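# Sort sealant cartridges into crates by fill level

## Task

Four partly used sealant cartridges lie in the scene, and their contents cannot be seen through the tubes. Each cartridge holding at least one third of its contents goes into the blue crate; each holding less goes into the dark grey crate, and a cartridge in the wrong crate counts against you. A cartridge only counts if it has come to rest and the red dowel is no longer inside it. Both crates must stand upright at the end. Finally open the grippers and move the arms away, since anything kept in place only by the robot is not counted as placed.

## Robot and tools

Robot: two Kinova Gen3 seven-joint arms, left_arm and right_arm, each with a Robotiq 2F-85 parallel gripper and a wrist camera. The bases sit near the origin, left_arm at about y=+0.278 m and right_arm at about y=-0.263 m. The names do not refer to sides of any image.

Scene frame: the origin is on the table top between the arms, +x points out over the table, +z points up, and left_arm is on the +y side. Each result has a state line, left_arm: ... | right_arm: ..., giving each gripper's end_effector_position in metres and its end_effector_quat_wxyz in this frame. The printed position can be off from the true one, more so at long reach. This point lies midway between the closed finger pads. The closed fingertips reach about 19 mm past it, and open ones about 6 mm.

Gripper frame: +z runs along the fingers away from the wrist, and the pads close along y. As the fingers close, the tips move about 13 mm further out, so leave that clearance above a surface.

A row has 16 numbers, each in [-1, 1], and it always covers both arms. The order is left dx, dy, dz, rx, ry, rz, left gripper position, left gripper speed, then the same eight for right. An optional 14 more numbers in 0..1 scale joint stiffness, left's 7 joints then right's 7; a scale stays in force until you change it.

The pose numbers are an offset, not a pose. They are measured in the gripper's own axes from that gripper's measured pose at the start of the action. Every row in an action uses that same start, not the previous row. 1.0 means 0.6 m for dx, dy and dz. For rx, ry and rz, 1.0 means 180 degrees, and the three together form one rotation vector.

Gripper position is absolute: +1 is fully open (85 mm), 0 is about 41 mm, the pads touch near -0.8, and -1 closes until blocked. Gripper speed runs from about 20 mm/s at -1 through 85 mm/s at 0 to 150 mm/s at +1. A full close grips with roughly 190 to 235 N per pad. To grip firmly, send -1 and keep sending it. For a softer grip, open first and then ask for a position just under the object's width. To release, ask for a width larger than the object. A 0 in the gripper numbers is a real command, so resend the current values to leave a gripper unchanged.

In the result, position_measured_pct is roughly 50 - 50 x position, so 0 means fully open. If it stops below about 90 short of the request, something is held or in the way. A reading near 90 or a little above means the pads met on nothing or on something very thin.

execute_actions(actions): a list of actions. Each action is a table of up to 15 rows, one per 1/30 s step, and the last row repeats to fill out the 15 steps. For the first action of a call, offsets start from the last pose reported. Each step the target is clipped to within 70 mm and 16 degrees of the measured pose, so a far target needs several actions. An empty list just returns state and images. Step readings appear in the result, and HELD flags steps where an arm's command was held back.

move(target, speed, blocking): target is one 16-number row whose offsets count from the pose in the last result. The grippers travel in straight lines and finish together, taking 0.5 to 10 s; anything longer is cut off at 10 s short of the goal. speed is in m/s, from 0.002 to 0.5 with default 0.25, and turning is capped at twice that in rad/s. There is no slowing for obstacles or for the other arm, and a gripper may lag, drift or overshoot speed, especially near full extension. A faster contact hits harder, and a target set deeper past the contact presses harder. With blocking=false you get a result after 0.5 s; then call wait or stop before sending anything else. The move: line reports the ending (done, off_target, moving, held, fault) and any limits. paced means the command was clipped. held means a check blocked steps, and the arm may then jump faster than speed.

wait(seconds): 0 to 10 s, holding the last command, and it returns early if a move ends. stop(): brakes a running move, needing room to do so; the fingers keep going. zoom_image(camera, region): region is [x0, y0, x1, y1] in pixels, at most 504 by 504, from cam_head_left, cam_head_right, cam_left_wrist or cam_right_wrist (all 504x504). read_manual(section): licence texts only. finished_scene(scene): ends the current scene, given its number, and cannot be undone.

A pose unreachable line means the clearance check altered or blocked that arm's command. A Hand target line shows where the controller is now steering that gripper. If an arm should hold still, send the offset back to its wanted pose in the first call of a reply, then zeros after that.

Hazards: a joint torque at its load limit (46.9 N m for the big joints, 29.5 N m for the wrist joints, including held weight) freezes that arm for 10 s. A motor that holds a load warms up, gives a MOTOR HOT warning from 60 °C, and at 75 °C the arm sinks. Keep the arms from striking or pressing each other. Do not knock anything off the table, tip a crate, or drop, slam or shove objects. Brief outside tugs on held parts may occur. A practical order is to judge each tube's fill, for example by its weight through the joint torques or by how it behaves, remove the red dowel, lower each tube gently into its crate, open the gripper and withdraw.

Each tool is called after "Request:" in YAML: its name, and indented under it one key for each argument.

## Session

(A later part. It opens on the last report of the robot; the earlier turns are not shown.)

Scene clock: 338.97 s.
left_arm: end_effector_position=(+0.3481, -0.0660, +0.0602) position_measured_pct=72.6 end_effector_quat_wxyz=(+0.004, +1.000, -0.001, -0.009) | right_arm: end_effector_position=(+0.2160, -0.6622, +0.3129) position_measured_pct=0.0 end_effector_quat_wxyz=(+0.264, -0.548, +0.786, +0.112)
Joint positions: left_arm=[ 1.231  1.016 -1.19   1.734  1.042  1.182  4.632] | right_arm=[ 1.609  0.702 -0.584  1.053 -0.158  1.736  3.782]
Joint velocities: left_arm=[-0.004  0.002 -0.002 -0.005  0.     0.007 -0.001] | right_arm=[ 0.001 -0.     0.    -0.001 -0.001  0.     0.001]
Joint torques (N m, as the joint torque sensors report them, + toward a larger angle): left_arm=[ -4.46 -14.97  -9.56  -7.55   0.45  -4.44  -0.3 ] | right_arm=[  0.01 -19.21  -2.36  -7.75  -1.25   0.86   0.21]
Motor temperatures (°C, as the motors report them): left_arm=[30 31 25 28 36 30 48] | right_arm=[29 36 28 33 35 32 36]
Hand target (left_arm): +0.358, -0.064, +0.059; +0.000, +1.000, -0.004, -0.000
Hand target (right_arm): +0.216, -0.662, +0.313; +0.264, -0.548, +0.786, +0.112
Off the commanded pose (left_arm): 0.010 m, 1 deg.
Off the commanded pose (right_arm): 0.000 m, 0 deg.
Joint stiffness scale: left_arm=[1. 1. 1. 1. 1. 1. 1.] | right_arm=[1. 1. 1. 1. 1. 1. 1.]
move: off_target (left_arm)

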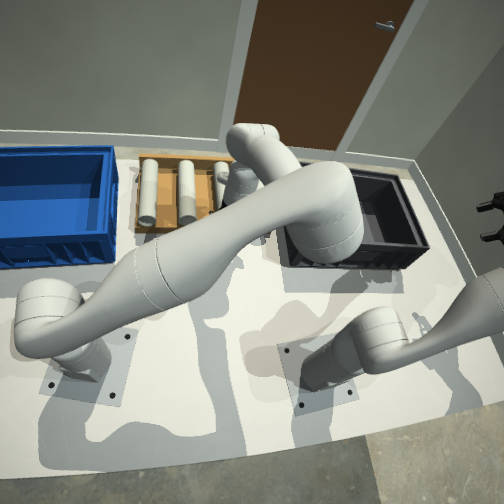

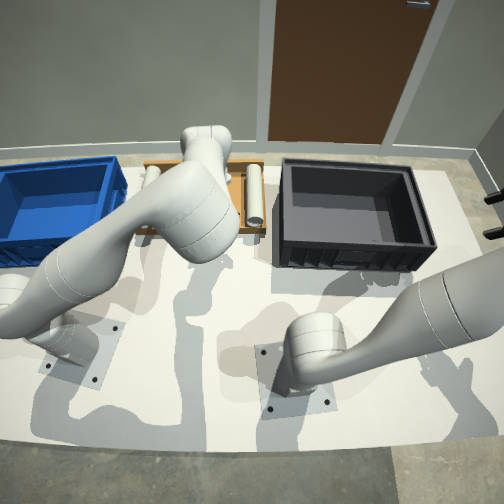

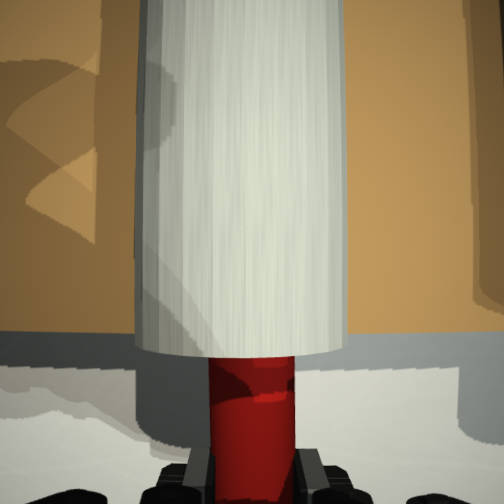

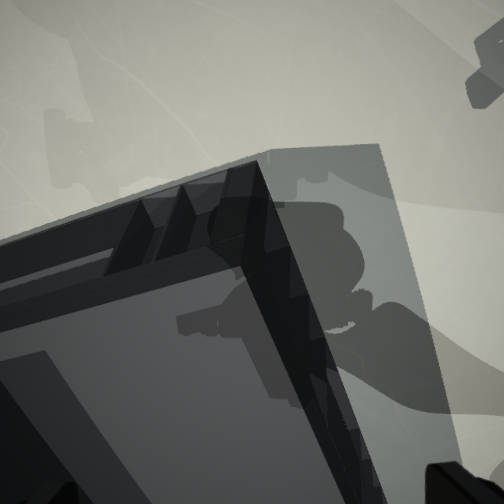

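Request:
move:
  target: [-0.335, -0.003, 0.002, 0.0025, 0.0057, 0, -1, 0, 0, 0, 0, 0, 0, 0, 1, 0]
  speed: 0.12

Request:
move:
  target: [0, 0.185, 0, 0, 0, 0, -1, 0, 0, 0, 0, 0, 0, 0, 1, 0]
  speed: 0.12

Scene clock: 351.33 s.
left_arm: end_effector_position=(+0.1460, -0.0617, +0.0610) position_measured_pct=72.6 end_effector_quat_wxyz=(-0.005, +1.000, -0.006, -0.004) | right_arm: end_effector_position=(+0.2160, -0.6622, +0.3129) position_measured_pct=0.0 end_effector_quat_wxyz=(+0.264, -0.548, +0.786, +0.112)
Joint positions: left_arm=[ 1.777  0.893 -1.243  2.095  1.046  1.019  4.859] | right_arm=[ 1.609  0.702 -0.584  1.053 -0.158  1.736  3.782]
Joint velocities: left_arm=[ 0.008  0.001 -0.004  0.     0.    -0.     0.001] | right_arm=[ 0.    -0.     0.     0.     0.001  0.001 -0.   ]
Joint torques (N m, as the joint torque sensors report them, + toward a larger angle): left_arm=[  0.   -14.71  -6.4   -4.11  -0.12  -0.02   0.2 ] | right_arm=[  0.73 -18.89  -2.89  -8.21  -1.09   0.76   0.28]
Motor temperatures (°C, as the motors report them): left_arm=[30 31 25 28 36 30 48] | right_arm=[29 36 28 33 35 32 36]
Hand target (left_arm): +0.147, -0.063, +0.062; -0.001, +1.000, -0.001, -0.001
Hand target (right_arm): +0.216, -0.662, +0.313; +0.264, -0.548, +0.786, +0.112
Off the commanded pose (left_arm): 0.003 m, 1 deg.
Off the commanded pose (right_arm): 0.000 m, 0 deg.
Joint stiffness scale: left_arm=[1. 1. 1. 1. 1. 1. 1.] | right_arm=[1. 1. 1. 1. 1. 1. 1.]
move: done

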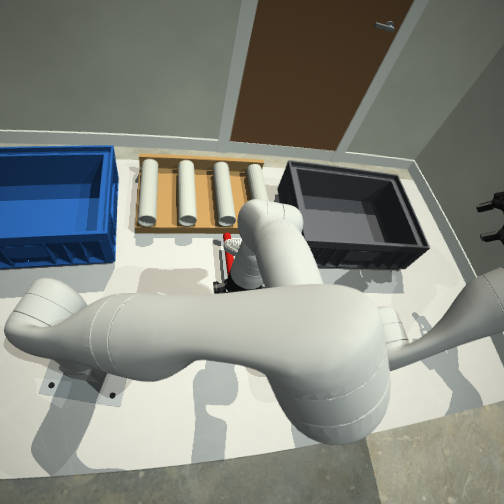

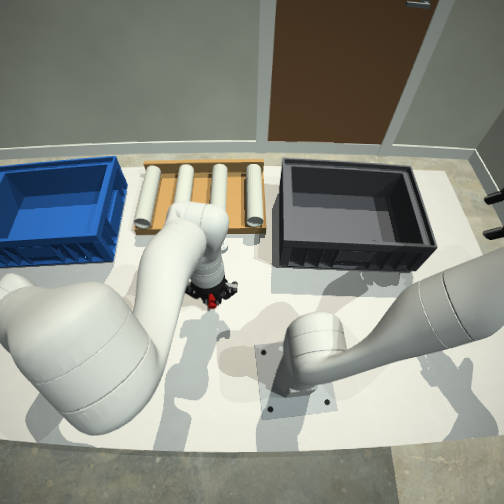

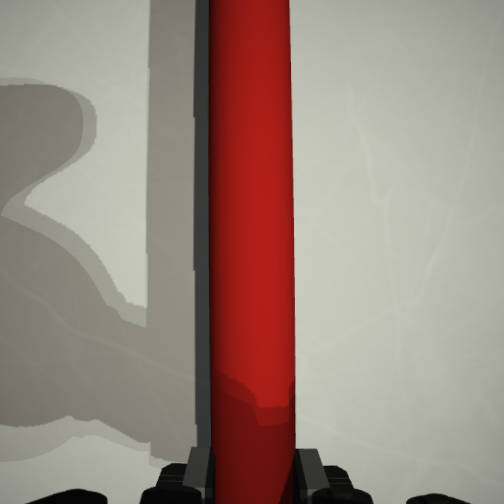

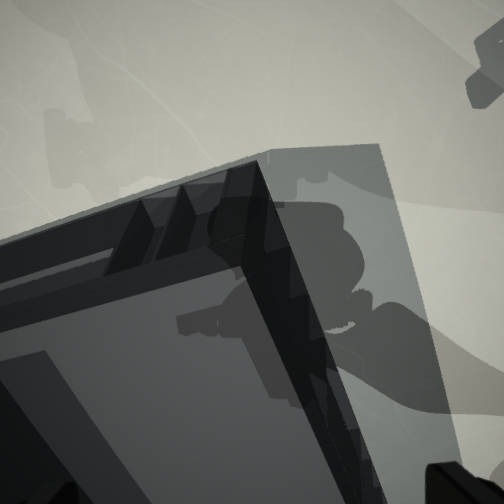

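Scene clock: 352.67 s.
left_arm: end_effector_position=(+0.1437, -0.1746, +0.0614) position_measured_pct=72.6 end_effector_quat_wxyz=(+0.000, +1.000, -0.007, -0.004) | right_arm: end_effector_position=(+0.2160, -0.6622, +0.3129) position_measured_pct=0.0 end_effector_quat_wxyz=(+0.264, -0.548, +0.786, +0.112)
Joint positions: left_arm=[ 1.746  1.015 -1.198  1.742  1.041  1.172  5.125] | right_arm=[ 1.609  0.702 -0.584  1.053 -0.158  1.736  3.782]
Joint velocities: left_arm=[-0.001  0.014 -0.001 -0.004  0.     0.009 -0.   ] | right_arm=[-0.     0.    -0.    -0.001 -0.     0.001 -0.001]
Joint torques (N m, as the joint torque sensors report them, + toward a larger angle): left_arm=[ -0.04 -18.74  -7.85  -4.72  -0.3   -0.25   0.18] | right_arm=[  0.5  -19.41  -3.26  -6.91  -1.34   0.9    0.21]
Motor temperatures (°C, as the motors report them): left_arm=[30 31 25 28 36 30 48] | right_arm=[29 36 28 33 35 32 36]
Hand target (left_arm): +0.144, -0.173, +0.060; -0.005, +1.000, -0.007, -0.004
Hand target (right_arm): +0.216, -0.662, +0.313; +0.264, -0.548, +0.786, +0.112
Off the commanded pose (left_arm): 0.003 m, 1 deg.
Off the commanded pose (right_arm): 0.000 m, 0 deg.
Joint stiffness scale: left_arm=[1. 1. 1. 1. 1. 1. 1.] | right_arm=[1. 1. 1. 1. 1. 1. 1.]
move: done

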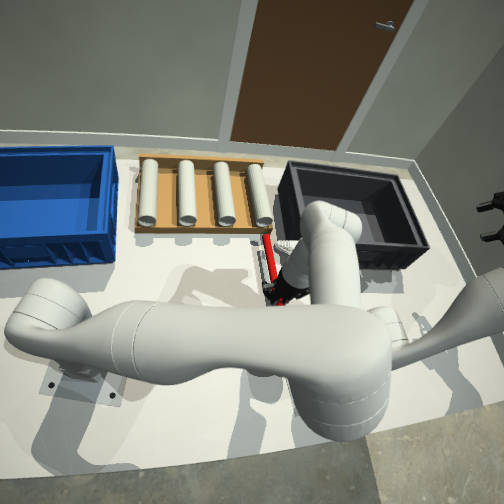

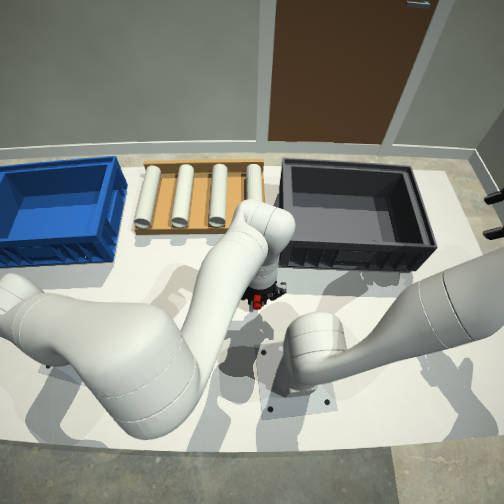

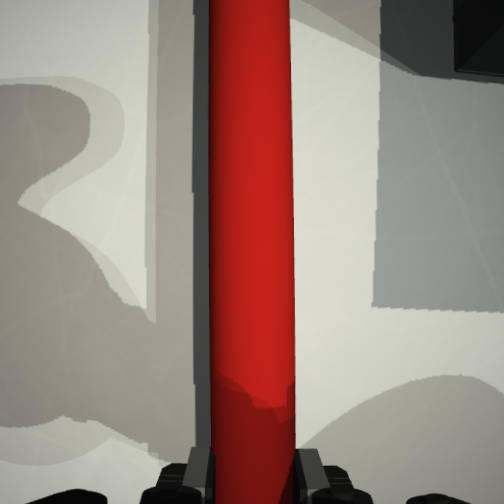

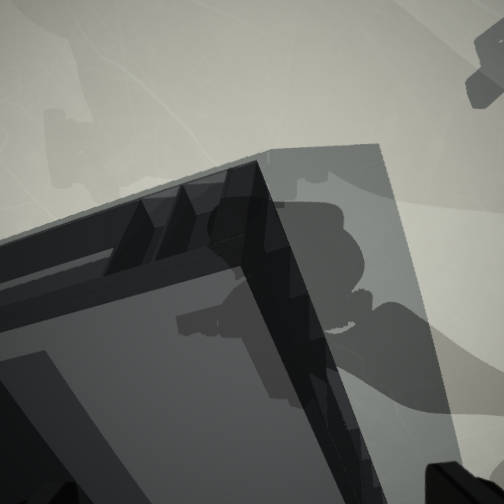

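Request:
move:
  target: [0.068, 0, 0.004, 0, 0.0025, -0.0045, -1, 0, 0, 0, 0, 0, 0, 0, 1, 0]
  speed: 0.04

Request:
zoom_image:
  camera: "cam_head_left"
  region: [170, 150, 310, 290]

Scene clock: 359.20 s.
left_arm: end_effector_position=(+0.1855, -0.1755, +0.0609) position_measured_pct=72.6 end_effector_quat_wxyz=(+0.003, +1.000, +0.004, +0.003) | right_arm: end_effector_position=(+0.2160, -0.6622, +0.3129) position_measured_pct=0.0 end_effector_quat_wxyz=(+0.264, -0.548, +0.786, +0.112)
Joint positions: left_arm=[ 1.656  1.027 -1.194  1.706  1.041  1.172  5.088] | right_arm=[ 1.609  0.702 -0.584  1.053 -0.158  1.736  3.782]
Joint velocities: left_arm=[-0.007 -0.001  0.002 -0.001 -0.     0.001 -0.   ] | right_arm=[-0.     0.001  0.    -0.002  0.001 -0.001  0.001]
Joint torques (N m, as the joint torque sensors report them, + toward a larger angle): left_arm=[ -0.28 -19.23  -8.23  -4.26  -0.3   -0.08   0.14] | right_arm=[  0.6  -18.93  -2.93  -7.41  -1.77   0.61  -0.15]
Motor temperatures (°C, as the motors report them): left_arm=[30 31 25 28 36 30 48] | right_arm=[29 36 28 33 35 32 36]
Hand target (left_arm): +0.185, -0.175, +0.059; +0.000, +1.000, -0.000, +0.000
Hand target (right_arm): +0.216, -0.662, +0.313; +0.264, -0.548, +0.786, +0.112
Off the commanded pose (left_arm): 0.002 m, 1 deg.
Off the commanded pose (right_arm): 0.000 m, 0 deg.
Joint stiffness scale: left_arm=[1. 1. 1. 1. 1. 1. 1.] | right_arm=[1. 1. 1. 1. 1. 1. 1.]
move: done

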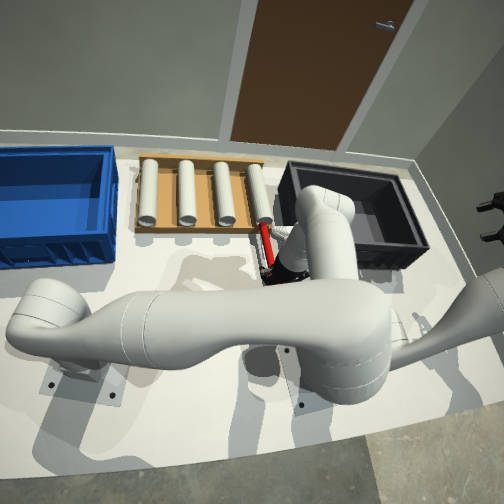

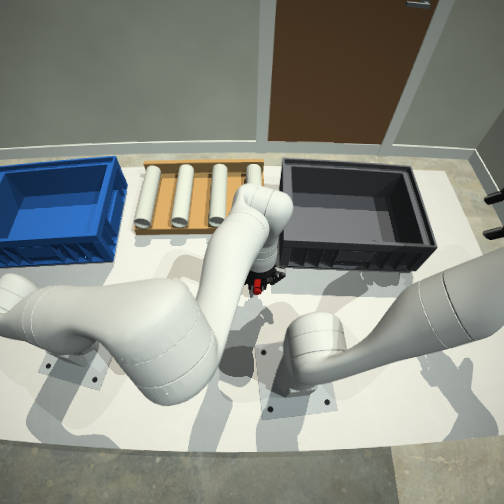

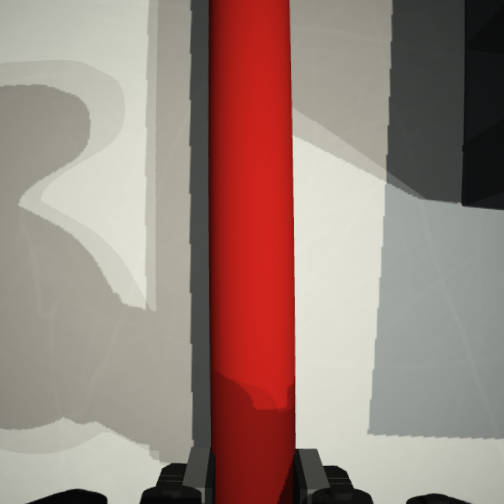

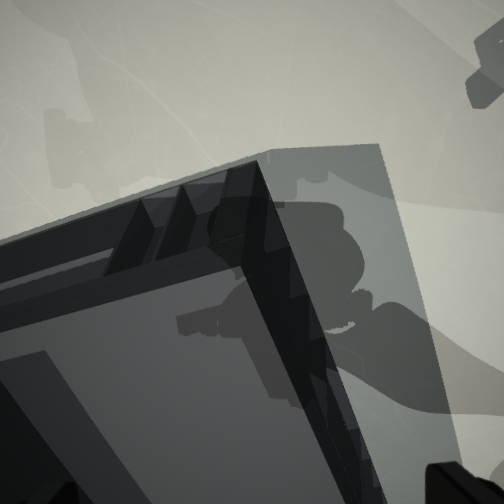

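Region (170, 150, 310, 290) of cam_head_left's 504x504 image, scaled by 3.600, with more detail than that image has.

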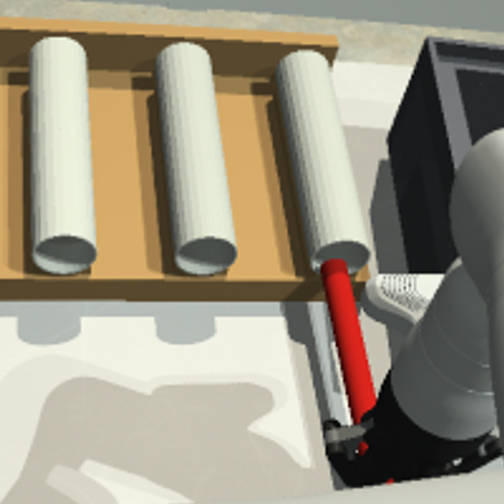

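Request:
move:
  target: [0.035, 0.01, 0.003, 0.002, -0.002, 0.0025, -1, 0, 0, 0, 0, 0, 0, 0, 1, 0]
  speed: 0.03

Request:
zoom_image:
  camera: "cam_head_left"
  region: [170, 150, 310, 290]

Scene clock: 366.63 s.
left_arm: end_effector_position=(+0.2075, -0.1827, +0.0613) position_measured_pct=72.6 end_effector_quat_wxyz=(+0.004, +1.000, +0.005, +0.002) | right_arm: end_effector_position=(+0.2160, -0.6622, +0.3129) position_measured_pct=0.0 end_effector_quat_wxyz=(+0.264, -0.548, +0.786, +0.112)
Joint positions: left_arm=[ 1.599  1.041 -1.188  1.655  1.041  1.193  5.076] | right_arm=[ 1.609  0.702 -0.584  1.053 -0.158  1.736  3.782]
Joint velocities: left_arm=[-0.005  0.002  0.001 -0.002  0.     0.002 -0.001] | right_arm=[0.001 0.001 0.    0.    0.    0.001 0.002]
Joint torques (N m, as the joint torque sensors report them, + toward a larger angle): left_arm=[  0.13 -19.51  -7.67  -4.71   0.    -0.01   0.12] | right_arm=[  0.39 -19.22  -2.44  -7.63  -0.92   0.83  -0.01]
Motor temperatures (°C, as the motors report them): left_arm=[30 31 25 28 36 30 48] | right_arm=[29 36 28 33 35 32 36]
Hand target (left_arm): +0.207, -0.181, +0.059; -0.001, +1.000, -0.000, -0.000
Hand target (right_arm): +0.216, -0.662, +0.313; +0.264, -0.548, +0.786, +0.112
Off the commanded pose (left_arm): 0.003 m, 1 deg.
Off the commanded pose (right_arm): 0.000 m, 0 deg.
Joint stiffness scale: left_arm=[1. 1. 1. 1. 1. 1. 1.] | right_arm=[1. 1. 1. 1. 1. 1. 1.]
move: done

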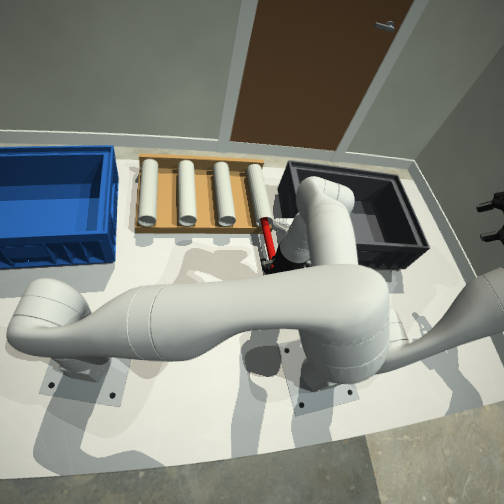

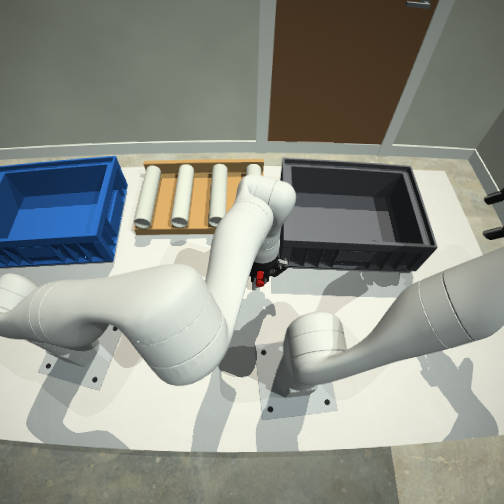

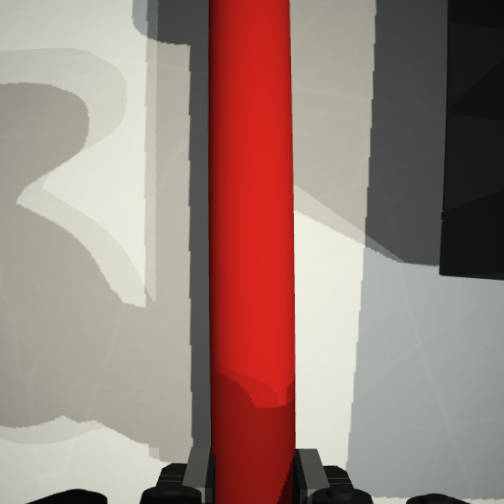

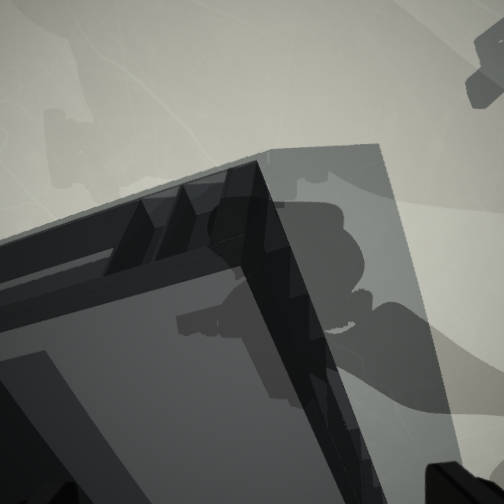

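Region (170, 150, 310, 290) of cam_head_left's 504x504 image, scaled by 3.600, with more detail than that image has.

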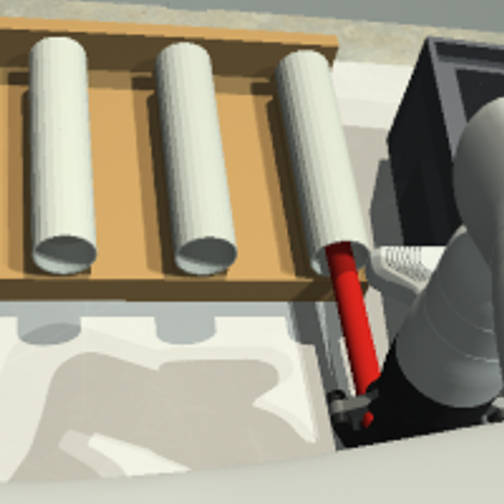

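Request:
move:
  target: [0.05, -0.002, 0.004, 0.0025, -0.0013, 0.003, -1, 0, 0, 0, 0, 0, 0, 0, 1, 0]
  speed: 0.04

Scene clock: 379.97 s.
left_arm: end_effector_position=(+0.2385, -0.1825, +0.0612) position_measured_pct=72.6 end_effector_quat_wxyz=(+0.004, +1.000, +0.005, +0.002) | right_arm: end_effector_position=(+0.2160, -0.6622, +0.3129) position_measured_pct=0.0 end_effector_quat_wxyz=(+0.264, -0.548, +0.786, +0.112)
Joint positions: left_arm=[ 1.527  1.055 -1.184  1.612  1.041  1.209  5.041] | right_arm=[ 1.609  0.702 -0.584  1.053 -0.158  1.736  3.782]
Joint velocities: left_arm=[-0.005  0.001 -0.001 -0.001  0.     0.    -0.001] | right_arm=[-0.     0.     0.     0.001  0.001  0.     0.   ]
Joint torques (N m, as the joint torque sensors report them, + toward a larger angle): left_arm=[ -0.38 -19.97  -8.08  -4.14  -0.14  -0.19   0.09] | right_arm=[  0.15 -19.36  -2.8   -7.54  -1.32   1.1    0.52]
Motor temperatures (°C, as the motors report them): left_arm=[30 31 25 28 36 30 48] | right_arm=[29 36 28 33 35 32 36]
Hand target (left_arm): +0.238, -0.181, +0.059; -0.000, +1.000, -0.000, -0.000
Hand target (right_arm): +0.216, -0.662, +0.313; +0.264, -0.548, +0.786, +0.112
Off the commanded pose (left_arm): 0.003 m, 1 deg.
Off the commanded pose (right_arm): 0.000 m, 0 deg.
Joint stiffness scale: left_arm=[1. 1. 1. 1. 1. 1. 1.] | right_arm=[1. 1. 1. 1. 1. 1. 1.]
move: done

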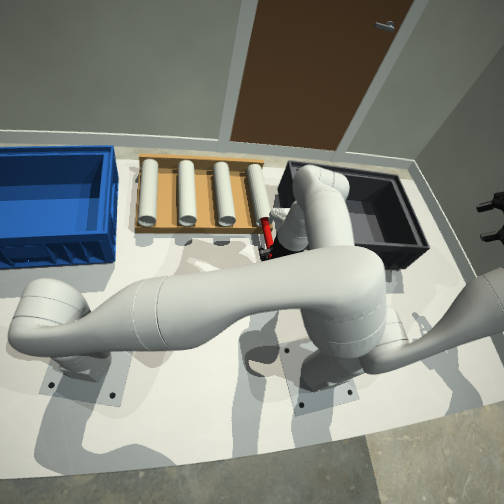

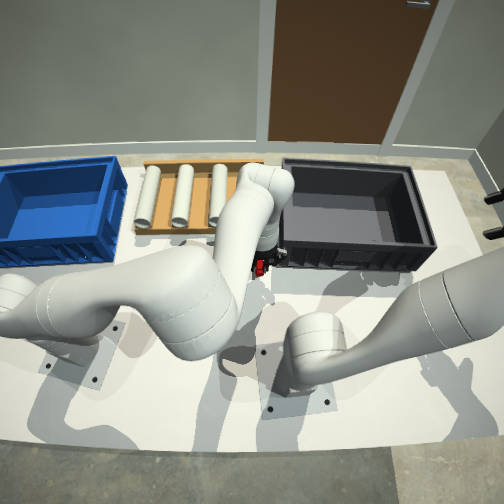

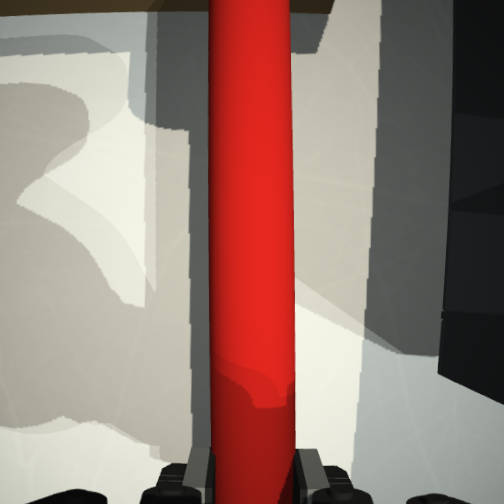

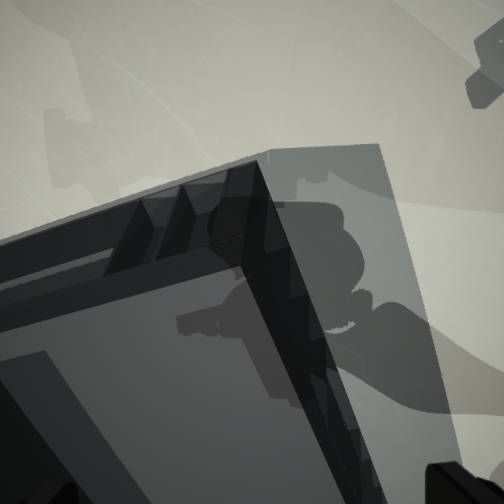

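Request:
move:
  target: [0.0, -0.009, 0.004, -0.108, -0.0013, 0.003, -1, 0, 0, 0, 0, 0, 0, 0, 1, 0]
  speed: 0.1

Request:
move:
  target: [0.05, 0, 0, 0, 0, 0, -1, 0, 0, 0, 0, 0, 0, 0, 1, 0]
  speed: 0.04

Scene clock: 391.70 s.
left_arm: end_effector_position=(+0.2400, -0.1764, +0.0587) position_measured_pct=72.6 end_effector_quat_wxyz=(+0.169, +0.986, -0.002, +0.003) | right_arm: end_effector_position=(+0.2160, -0.6622, +0.3129) position_measured_pct=0.0 end_effector_quat_wxyz=(+0.264, -0.548, +0.786, +0.112)
Joint positions: left_arm=[ 1.491  0.946 -1.138  1.963  1.463  1.024  4.521] | right_arm=[ 1.609  0.702 -0.584  1.053 -0.158  1.736  3.782]
Joint velocities: left_arm=[-0.001  0.001 -0.001  0.007  0.009  0.001 -0.01 ] | right_arm=[-0.     0.    -0.    -0.     0.     0.001 -0.   ]
Joint torques (N m, as the joint torque sensors report them, + toward a larger angle): left_arm=[  0.25 -16.93  -6.09  -3.98   0.45   0.5    0.12] | right_arm=[  0.   -19.41  -2.79  -7.14  -1.3    0.93   0.38]
Motor temperatures (°C, as the motors report them): left_arm=[30 31 25 28 36 30 48] | right_arm=[29 36 28 33 35 32 36]
Hand target (left_arm): +0.239, -0.177, +0.059; +0.172, +0.985, -0.000, +0.001
Hand target (right_arm): +0.216, -0.662, +0.313; +0.264, -0.548, +0.786, +0.112
Off the commanded pose (left_arm): 0.002 m, 1 deg.
Off the commanded pose (right_arm): 0.000 m, 0 deg.
Joint stiffness scale: left_arm=[1. 1. 1. 1. 1. 1. 1.] | right_arm=[1. 1. 1. 1. 1. 1. 1.]
move: done

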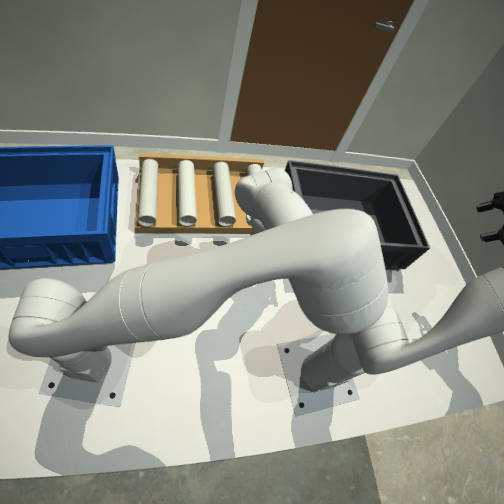

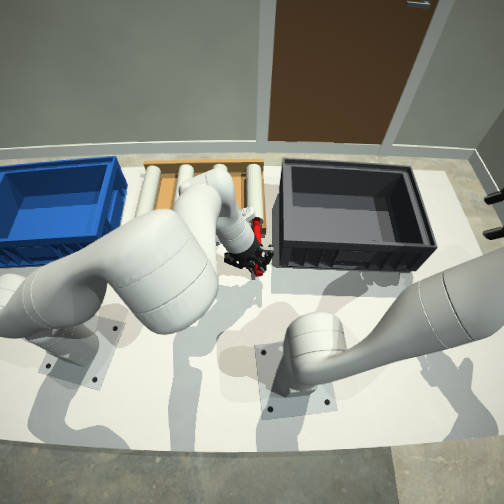

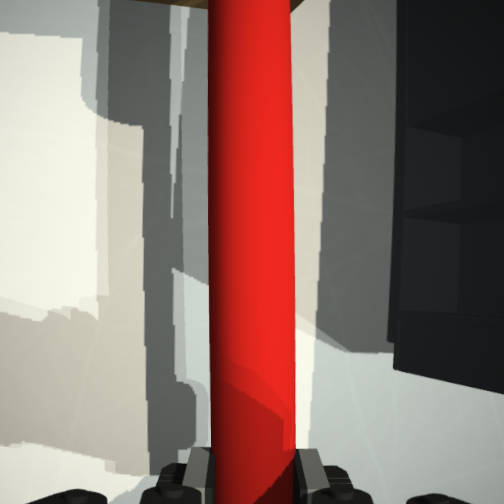

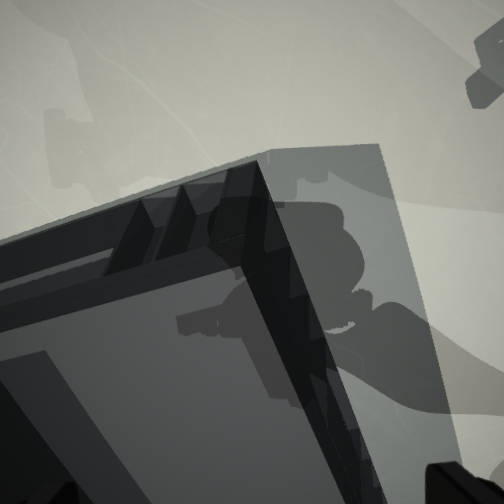

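Scene clock: 392.77 s.
left_arm: end_effector_position=(+0.2706, -0.1782, +0.0614) position_measured_pct=72.6 end_effector_quat_wxyz=(+0.173, +0.985, +0.004, +0.005) | right_arm: end_effector_position=(+0.2160, -0.6622, +0.3129) position_measured_pct=0.0 end_effector_quat_wxyz=(+0.264, -0.548, +0.786, +0.112)
Joint positions: left_arm=[ 1.42   0.961 -1.138  1.913  1.456  1.054  4.511] | right_arm=[ 1.609  0.702 -0.584  1.053 -0.158  1.736  3.782]
Joint velocities: left_arm=[-0.003  0.002 -0.001 -0.003 -0.     0.004 -0.001] | right_arm=[-0.     0.    -0.     0.     0.    -0.     0.001]
Joint torques (N m, as the joint torque sensors report them, + toward a larger angle): left_arm=[ -0.19 -17.95  -7.39  -4.49   0.73  -0.14   0.02] | right_arm=[  0.26 -19.39  -2.93  -7.49  -1.3    0.99   0.07]
Motor temperatures (°C, as the motors report them): left_arm=[30 31 25 28 36 30 48] | right_arm=[29 36 28 33 35 32 36]
Hand target (left_arm): +0.270, -0.177, +0.059; +0.169, +0.986, -0.002, +0.003
Hand target (right_arm): +0.216, -0.662, +0.313; +0.264, -0.548, +0.786, +0.112
Off the commanded pose (left_arm): 0.003 m, 1 deg.
Off the commanded pose (right_arm): 0.000 m, 0 deg.
Joint stiffness scale: left_arm=[1. 1. 1. 1. 1. 1. 1.] | right_arm=[1. 1. 1. 1. 1. 1. 1.]
move: done

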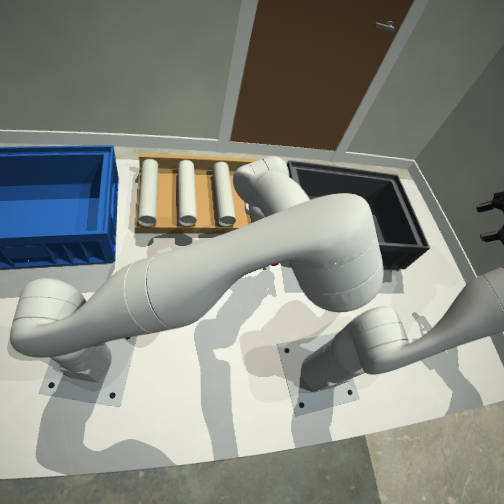

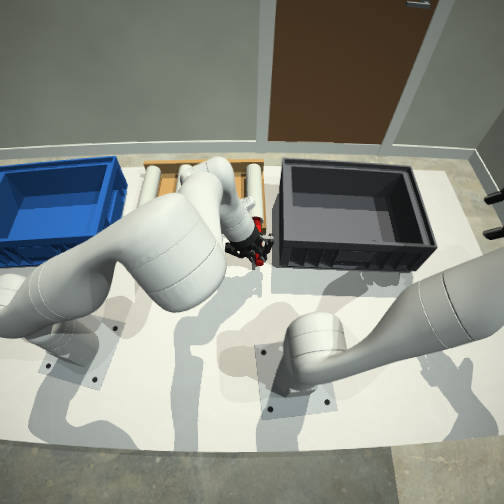

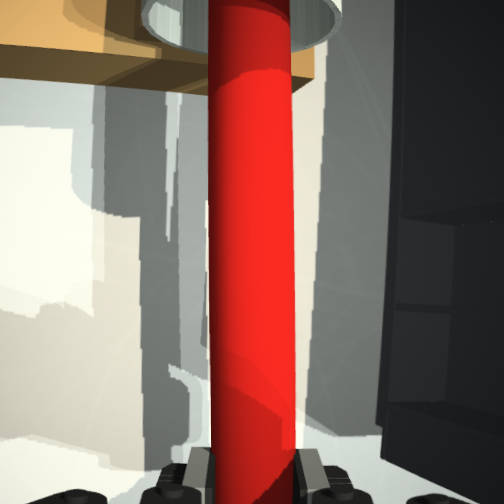

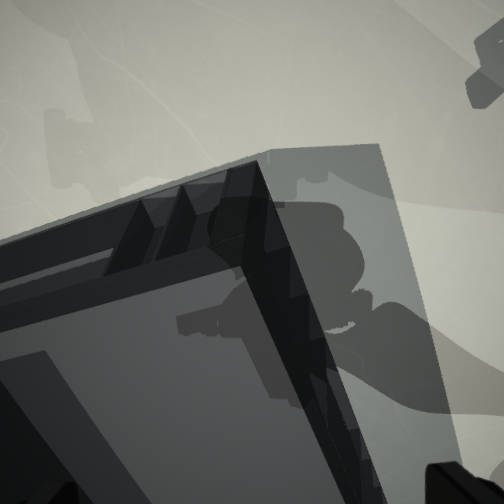

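Request:
move:
  target: [0.04, -0.0037, 0.003, 0.0025, -0.002, 0.003, -1, 0, 0, 0, 0, 0, 0, 0, 1, 0]
  speed: 0.04

Scene clock: 404.67 s.
left_arm: end_effector_position=(+0.2872, -0.1804, +0.0604) position_measured_pct=72.6 end_effector_quat_wxyz=(+0.174, +0.985, -0.000, -0.003) | right_arm: end_effector_position=(+0.2160, -0.6622, +0.3129) position_measured_pct=0.0 end_effector_quat_wxyz=(+0.264, -0.548, +0.786, +0.112)
Joint positions: left_arm=[ 1.368  0.983 -1.137  1.865  1.449  1.1    4.502] | right_arm=[ 1.609  0.702 -0.584  1.053 -0.158  1.736  3.782]
Joint velocities: left_arm=[-0.005  0.005  0.001 -0.005  0.     0.007 -0.002] | right_arm=[-0.    -0.    -0.    -0.002 -0.    -0.001 -0.   ]
Joint torques (N m, as the joint torque sensors report them, + toward a larger angle): left_arm=[ -4.14 -17.55 -10.44  -5.06   0.74  -1.97   0.28] | right_arm=[  0.75 -19.73  -2.97  -7.48  -1.11   1.     0.48]
Motor temperatures (°C, as the motors report them): left_arm=[30 31 25 28 36 30 48] | right_arm=[29 36 28 33 35 32 36]
Hand target (left_arm): +0.295, -0.177, +0.059; +0.169, +0.986, -0.001, +0.003
Hand target (right_arm): +0.216, -0.662, +0.313; +0.264, -0.548, +0.786, +0.112
Off the commanded pose (left_arm): 0.008 m, 1 deg.
Off the commanded pose (right_arm): 0.000 m, 0 deg.
Joint stiffness scale: left_arm=[1. 1. 1. 1. 1. 1. 1.] | right_arm=[1. 1. 1. 1. 1. 1. 1.]
move: off_target (left_arm)

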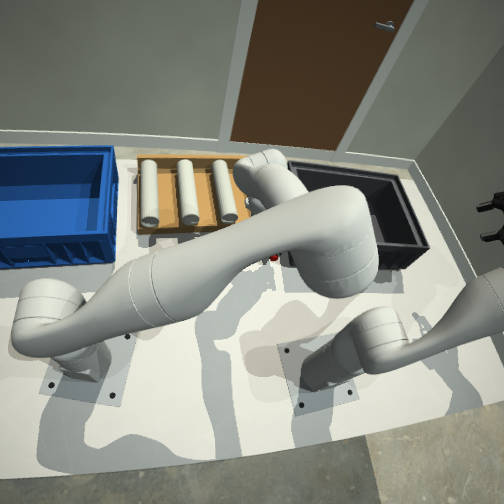

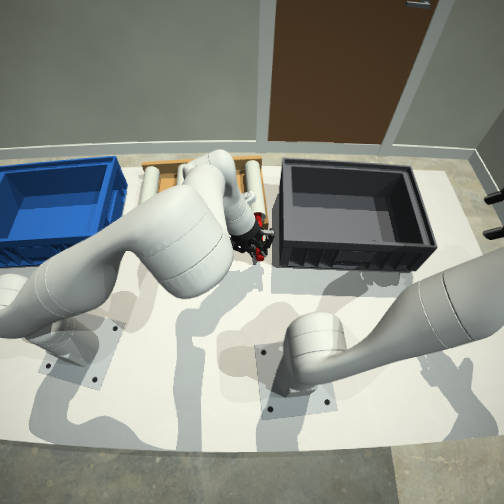

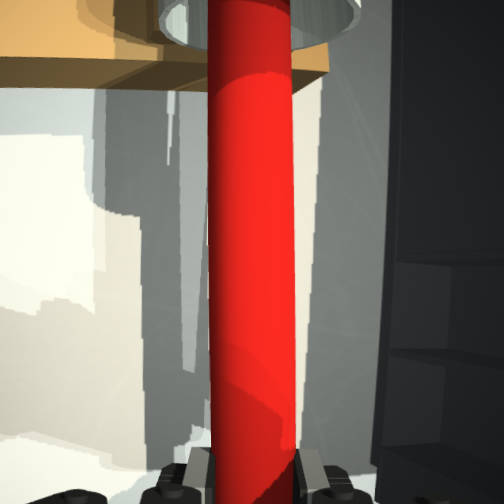

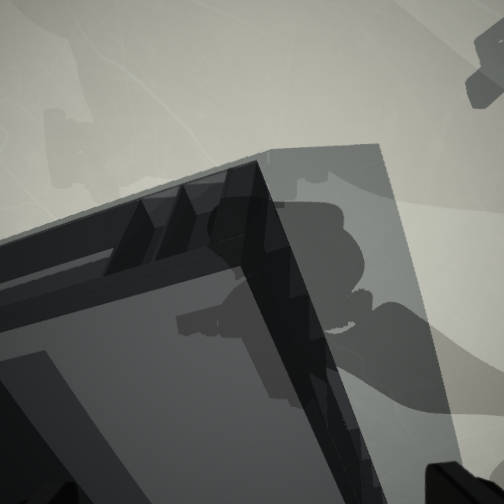

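Request:
move:
  target: [-0.24, 0, 0, 0, 0, 0, -1, 0, 0, 0, 0, 0, 0, 0, 1, 0]
  speed: 0.12

Request:
move:
  target: [0, -0.3, -0.1, 0.11, 0, 0, -1, 0, 0, 0, 0, 0, 0, 0, 1, 0]
  speed: 0.2

Scene clock: 421.53 s.
left_arm: end_effector_position=(+0.1426, -0.1783, +0.0592) position_measured_pct=72.6 end_effector_quat_wxyz=(+0.170, +0.985, -0.006, -0.004) | right_arm: end_effector_position=(+0.2160, -0.6622, +0.3129) position_measured_pct=0.0 end_effector_quat_wxyz=(+0.264, -0.548, +0.786, +0.112)
Joint positions: left_arm=[ 1.735  0.896 -1.138  2.084  1.501  0.932  4.619] | right_arm=[ 1.609  0.702 -0.584  1.053 -0.158  1.736  3.782]
Joint velocities: left_arm=[ 0.006  0.    -0.     0.     0.001 -0.     0.   ] | right_arm=[ 0.     0.001  0.     0.001  0.001 -0.002 -0.   ]
Joint torques (N m, as the joint torque sensors report them, + toward a larger angle): left_arm=[ -0.22 -16.23  -6.69  -4.21   0.73   0.29   0.06] | right_arm=[  0.49 -19.26  -3.15  -8.23  -1.37   0.68   0.06]
Motor temperatures (°C, as the motors report them): left_arm=[30 31 25 28 36 30 48] | right_arm=[29 36 28 33 35 32 36]
Hand target (left_arm): +0.143, -0.179, +0.061; +0.174, +0.985, -0.000, -0.004
Hand target (right_arm): +0.216, -0.662, +0.313; +0.264, -0.548, +0.786, +0.112
Off the commanded pose (left_arm): 0.003 m, 1 deg.
Off the commanded pose (right_arm): 0.000 m, 0 deg.
Joint stiffness scale: left_arm=[1. 1. 1. 1. 1. 1. 1.] | right_arm=[1. 1. 1. 1. 1. 1. 1.]
move: done

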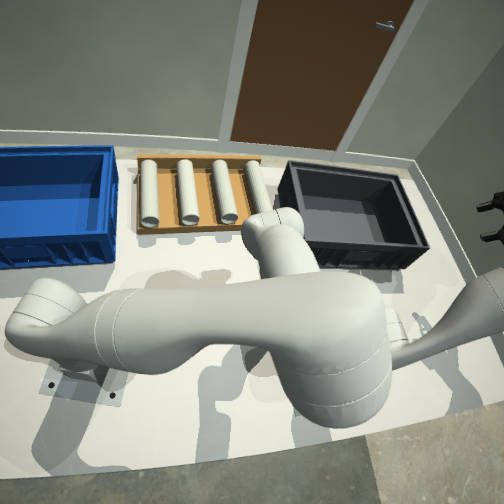

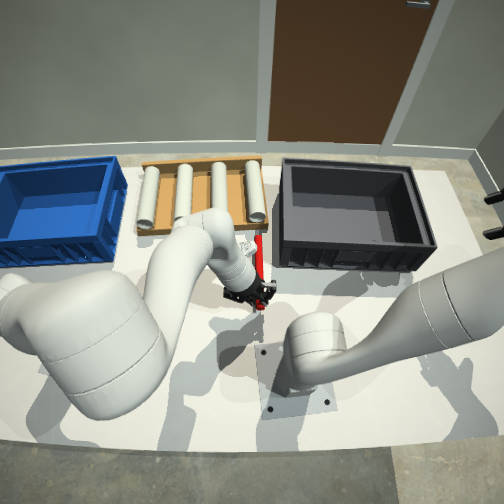

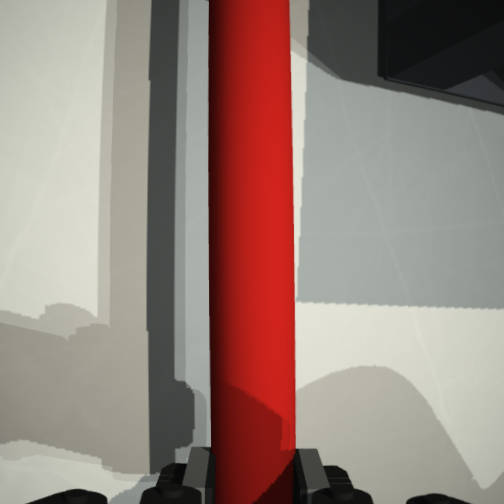

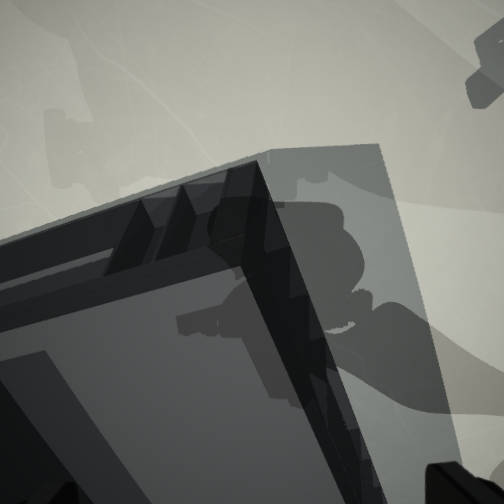

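Scene clock: 422.87 s.
left_arm: end_effector_position=(+0.1446, +0.0084, +0.0544) position_measured_pct=72.6 end_effector_quat_wxyz=(-0.000, +1.000, -0.004, -0.004) | right_arm: end_effector_position=(+0.2160, -0.6622, +0.3129) position_measured_pct=0.0 end_effector_quat_wxyz=(+0.264, -0.548, +0.786, +0.112)
Joint positions: left_arm=[ 1.754  0.846 -1.291  2.315  1.119  0.934  4.607] | right_arm=[ 1.609  0.702 -0.584  1.053 -0.158  1.736  3.782]
Joint velocities: left_arm=[ 0.     0.    -0.004  0.002  0.     0.001 -0.002] | right_arm=[-0.001  0.002 -0.    -0.001  0.001 -0.     0.   ]
Joint torques (N m, as the joint torque sensors report them, + toward a larger angle): left_arm=[ -0.24 -12.84  -5.72  -3.44  -0.05  -0.09   0.11] | right_arm=[  0.11 -19.41  -2.92  -7.57  -1.03   0.63   0.  ]
Motor temperatures (°C, as the motors report them): left_arm=[30 31 25 28 36 30 48] | right_arm=[29 36 28 33 35 32 36]
Hand target (left_arm): +0.145, +0.011, +0.056; -0.002, +1.000, -0.007, -0.003
Hand target (right_arm): +0.216, -0.662, +0.313; +0.264, -0.548, +0.786, +0.112
Off the commanded pose (left_arm): 0.003 m, 0 deg.
Off the commanded pose (right_arm): 0.000 m, 0 deg.
Joint stiffness scale: left_arm=[1. 1. 1. 1. 1. 1. 1.] | right_arm=[1. 1. 1. 1. 1. 1. 1.]
move: done

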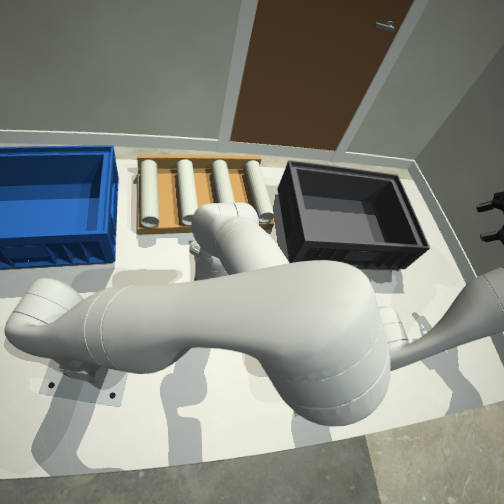

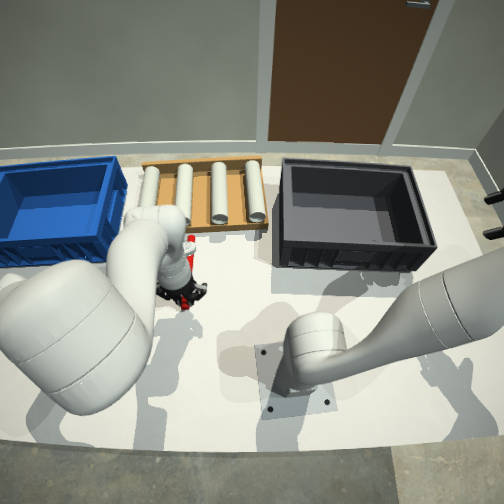

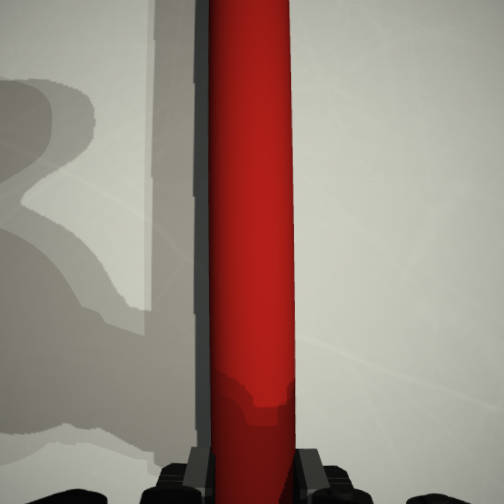

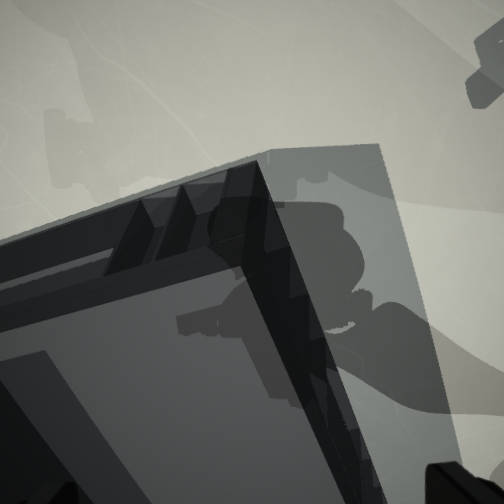

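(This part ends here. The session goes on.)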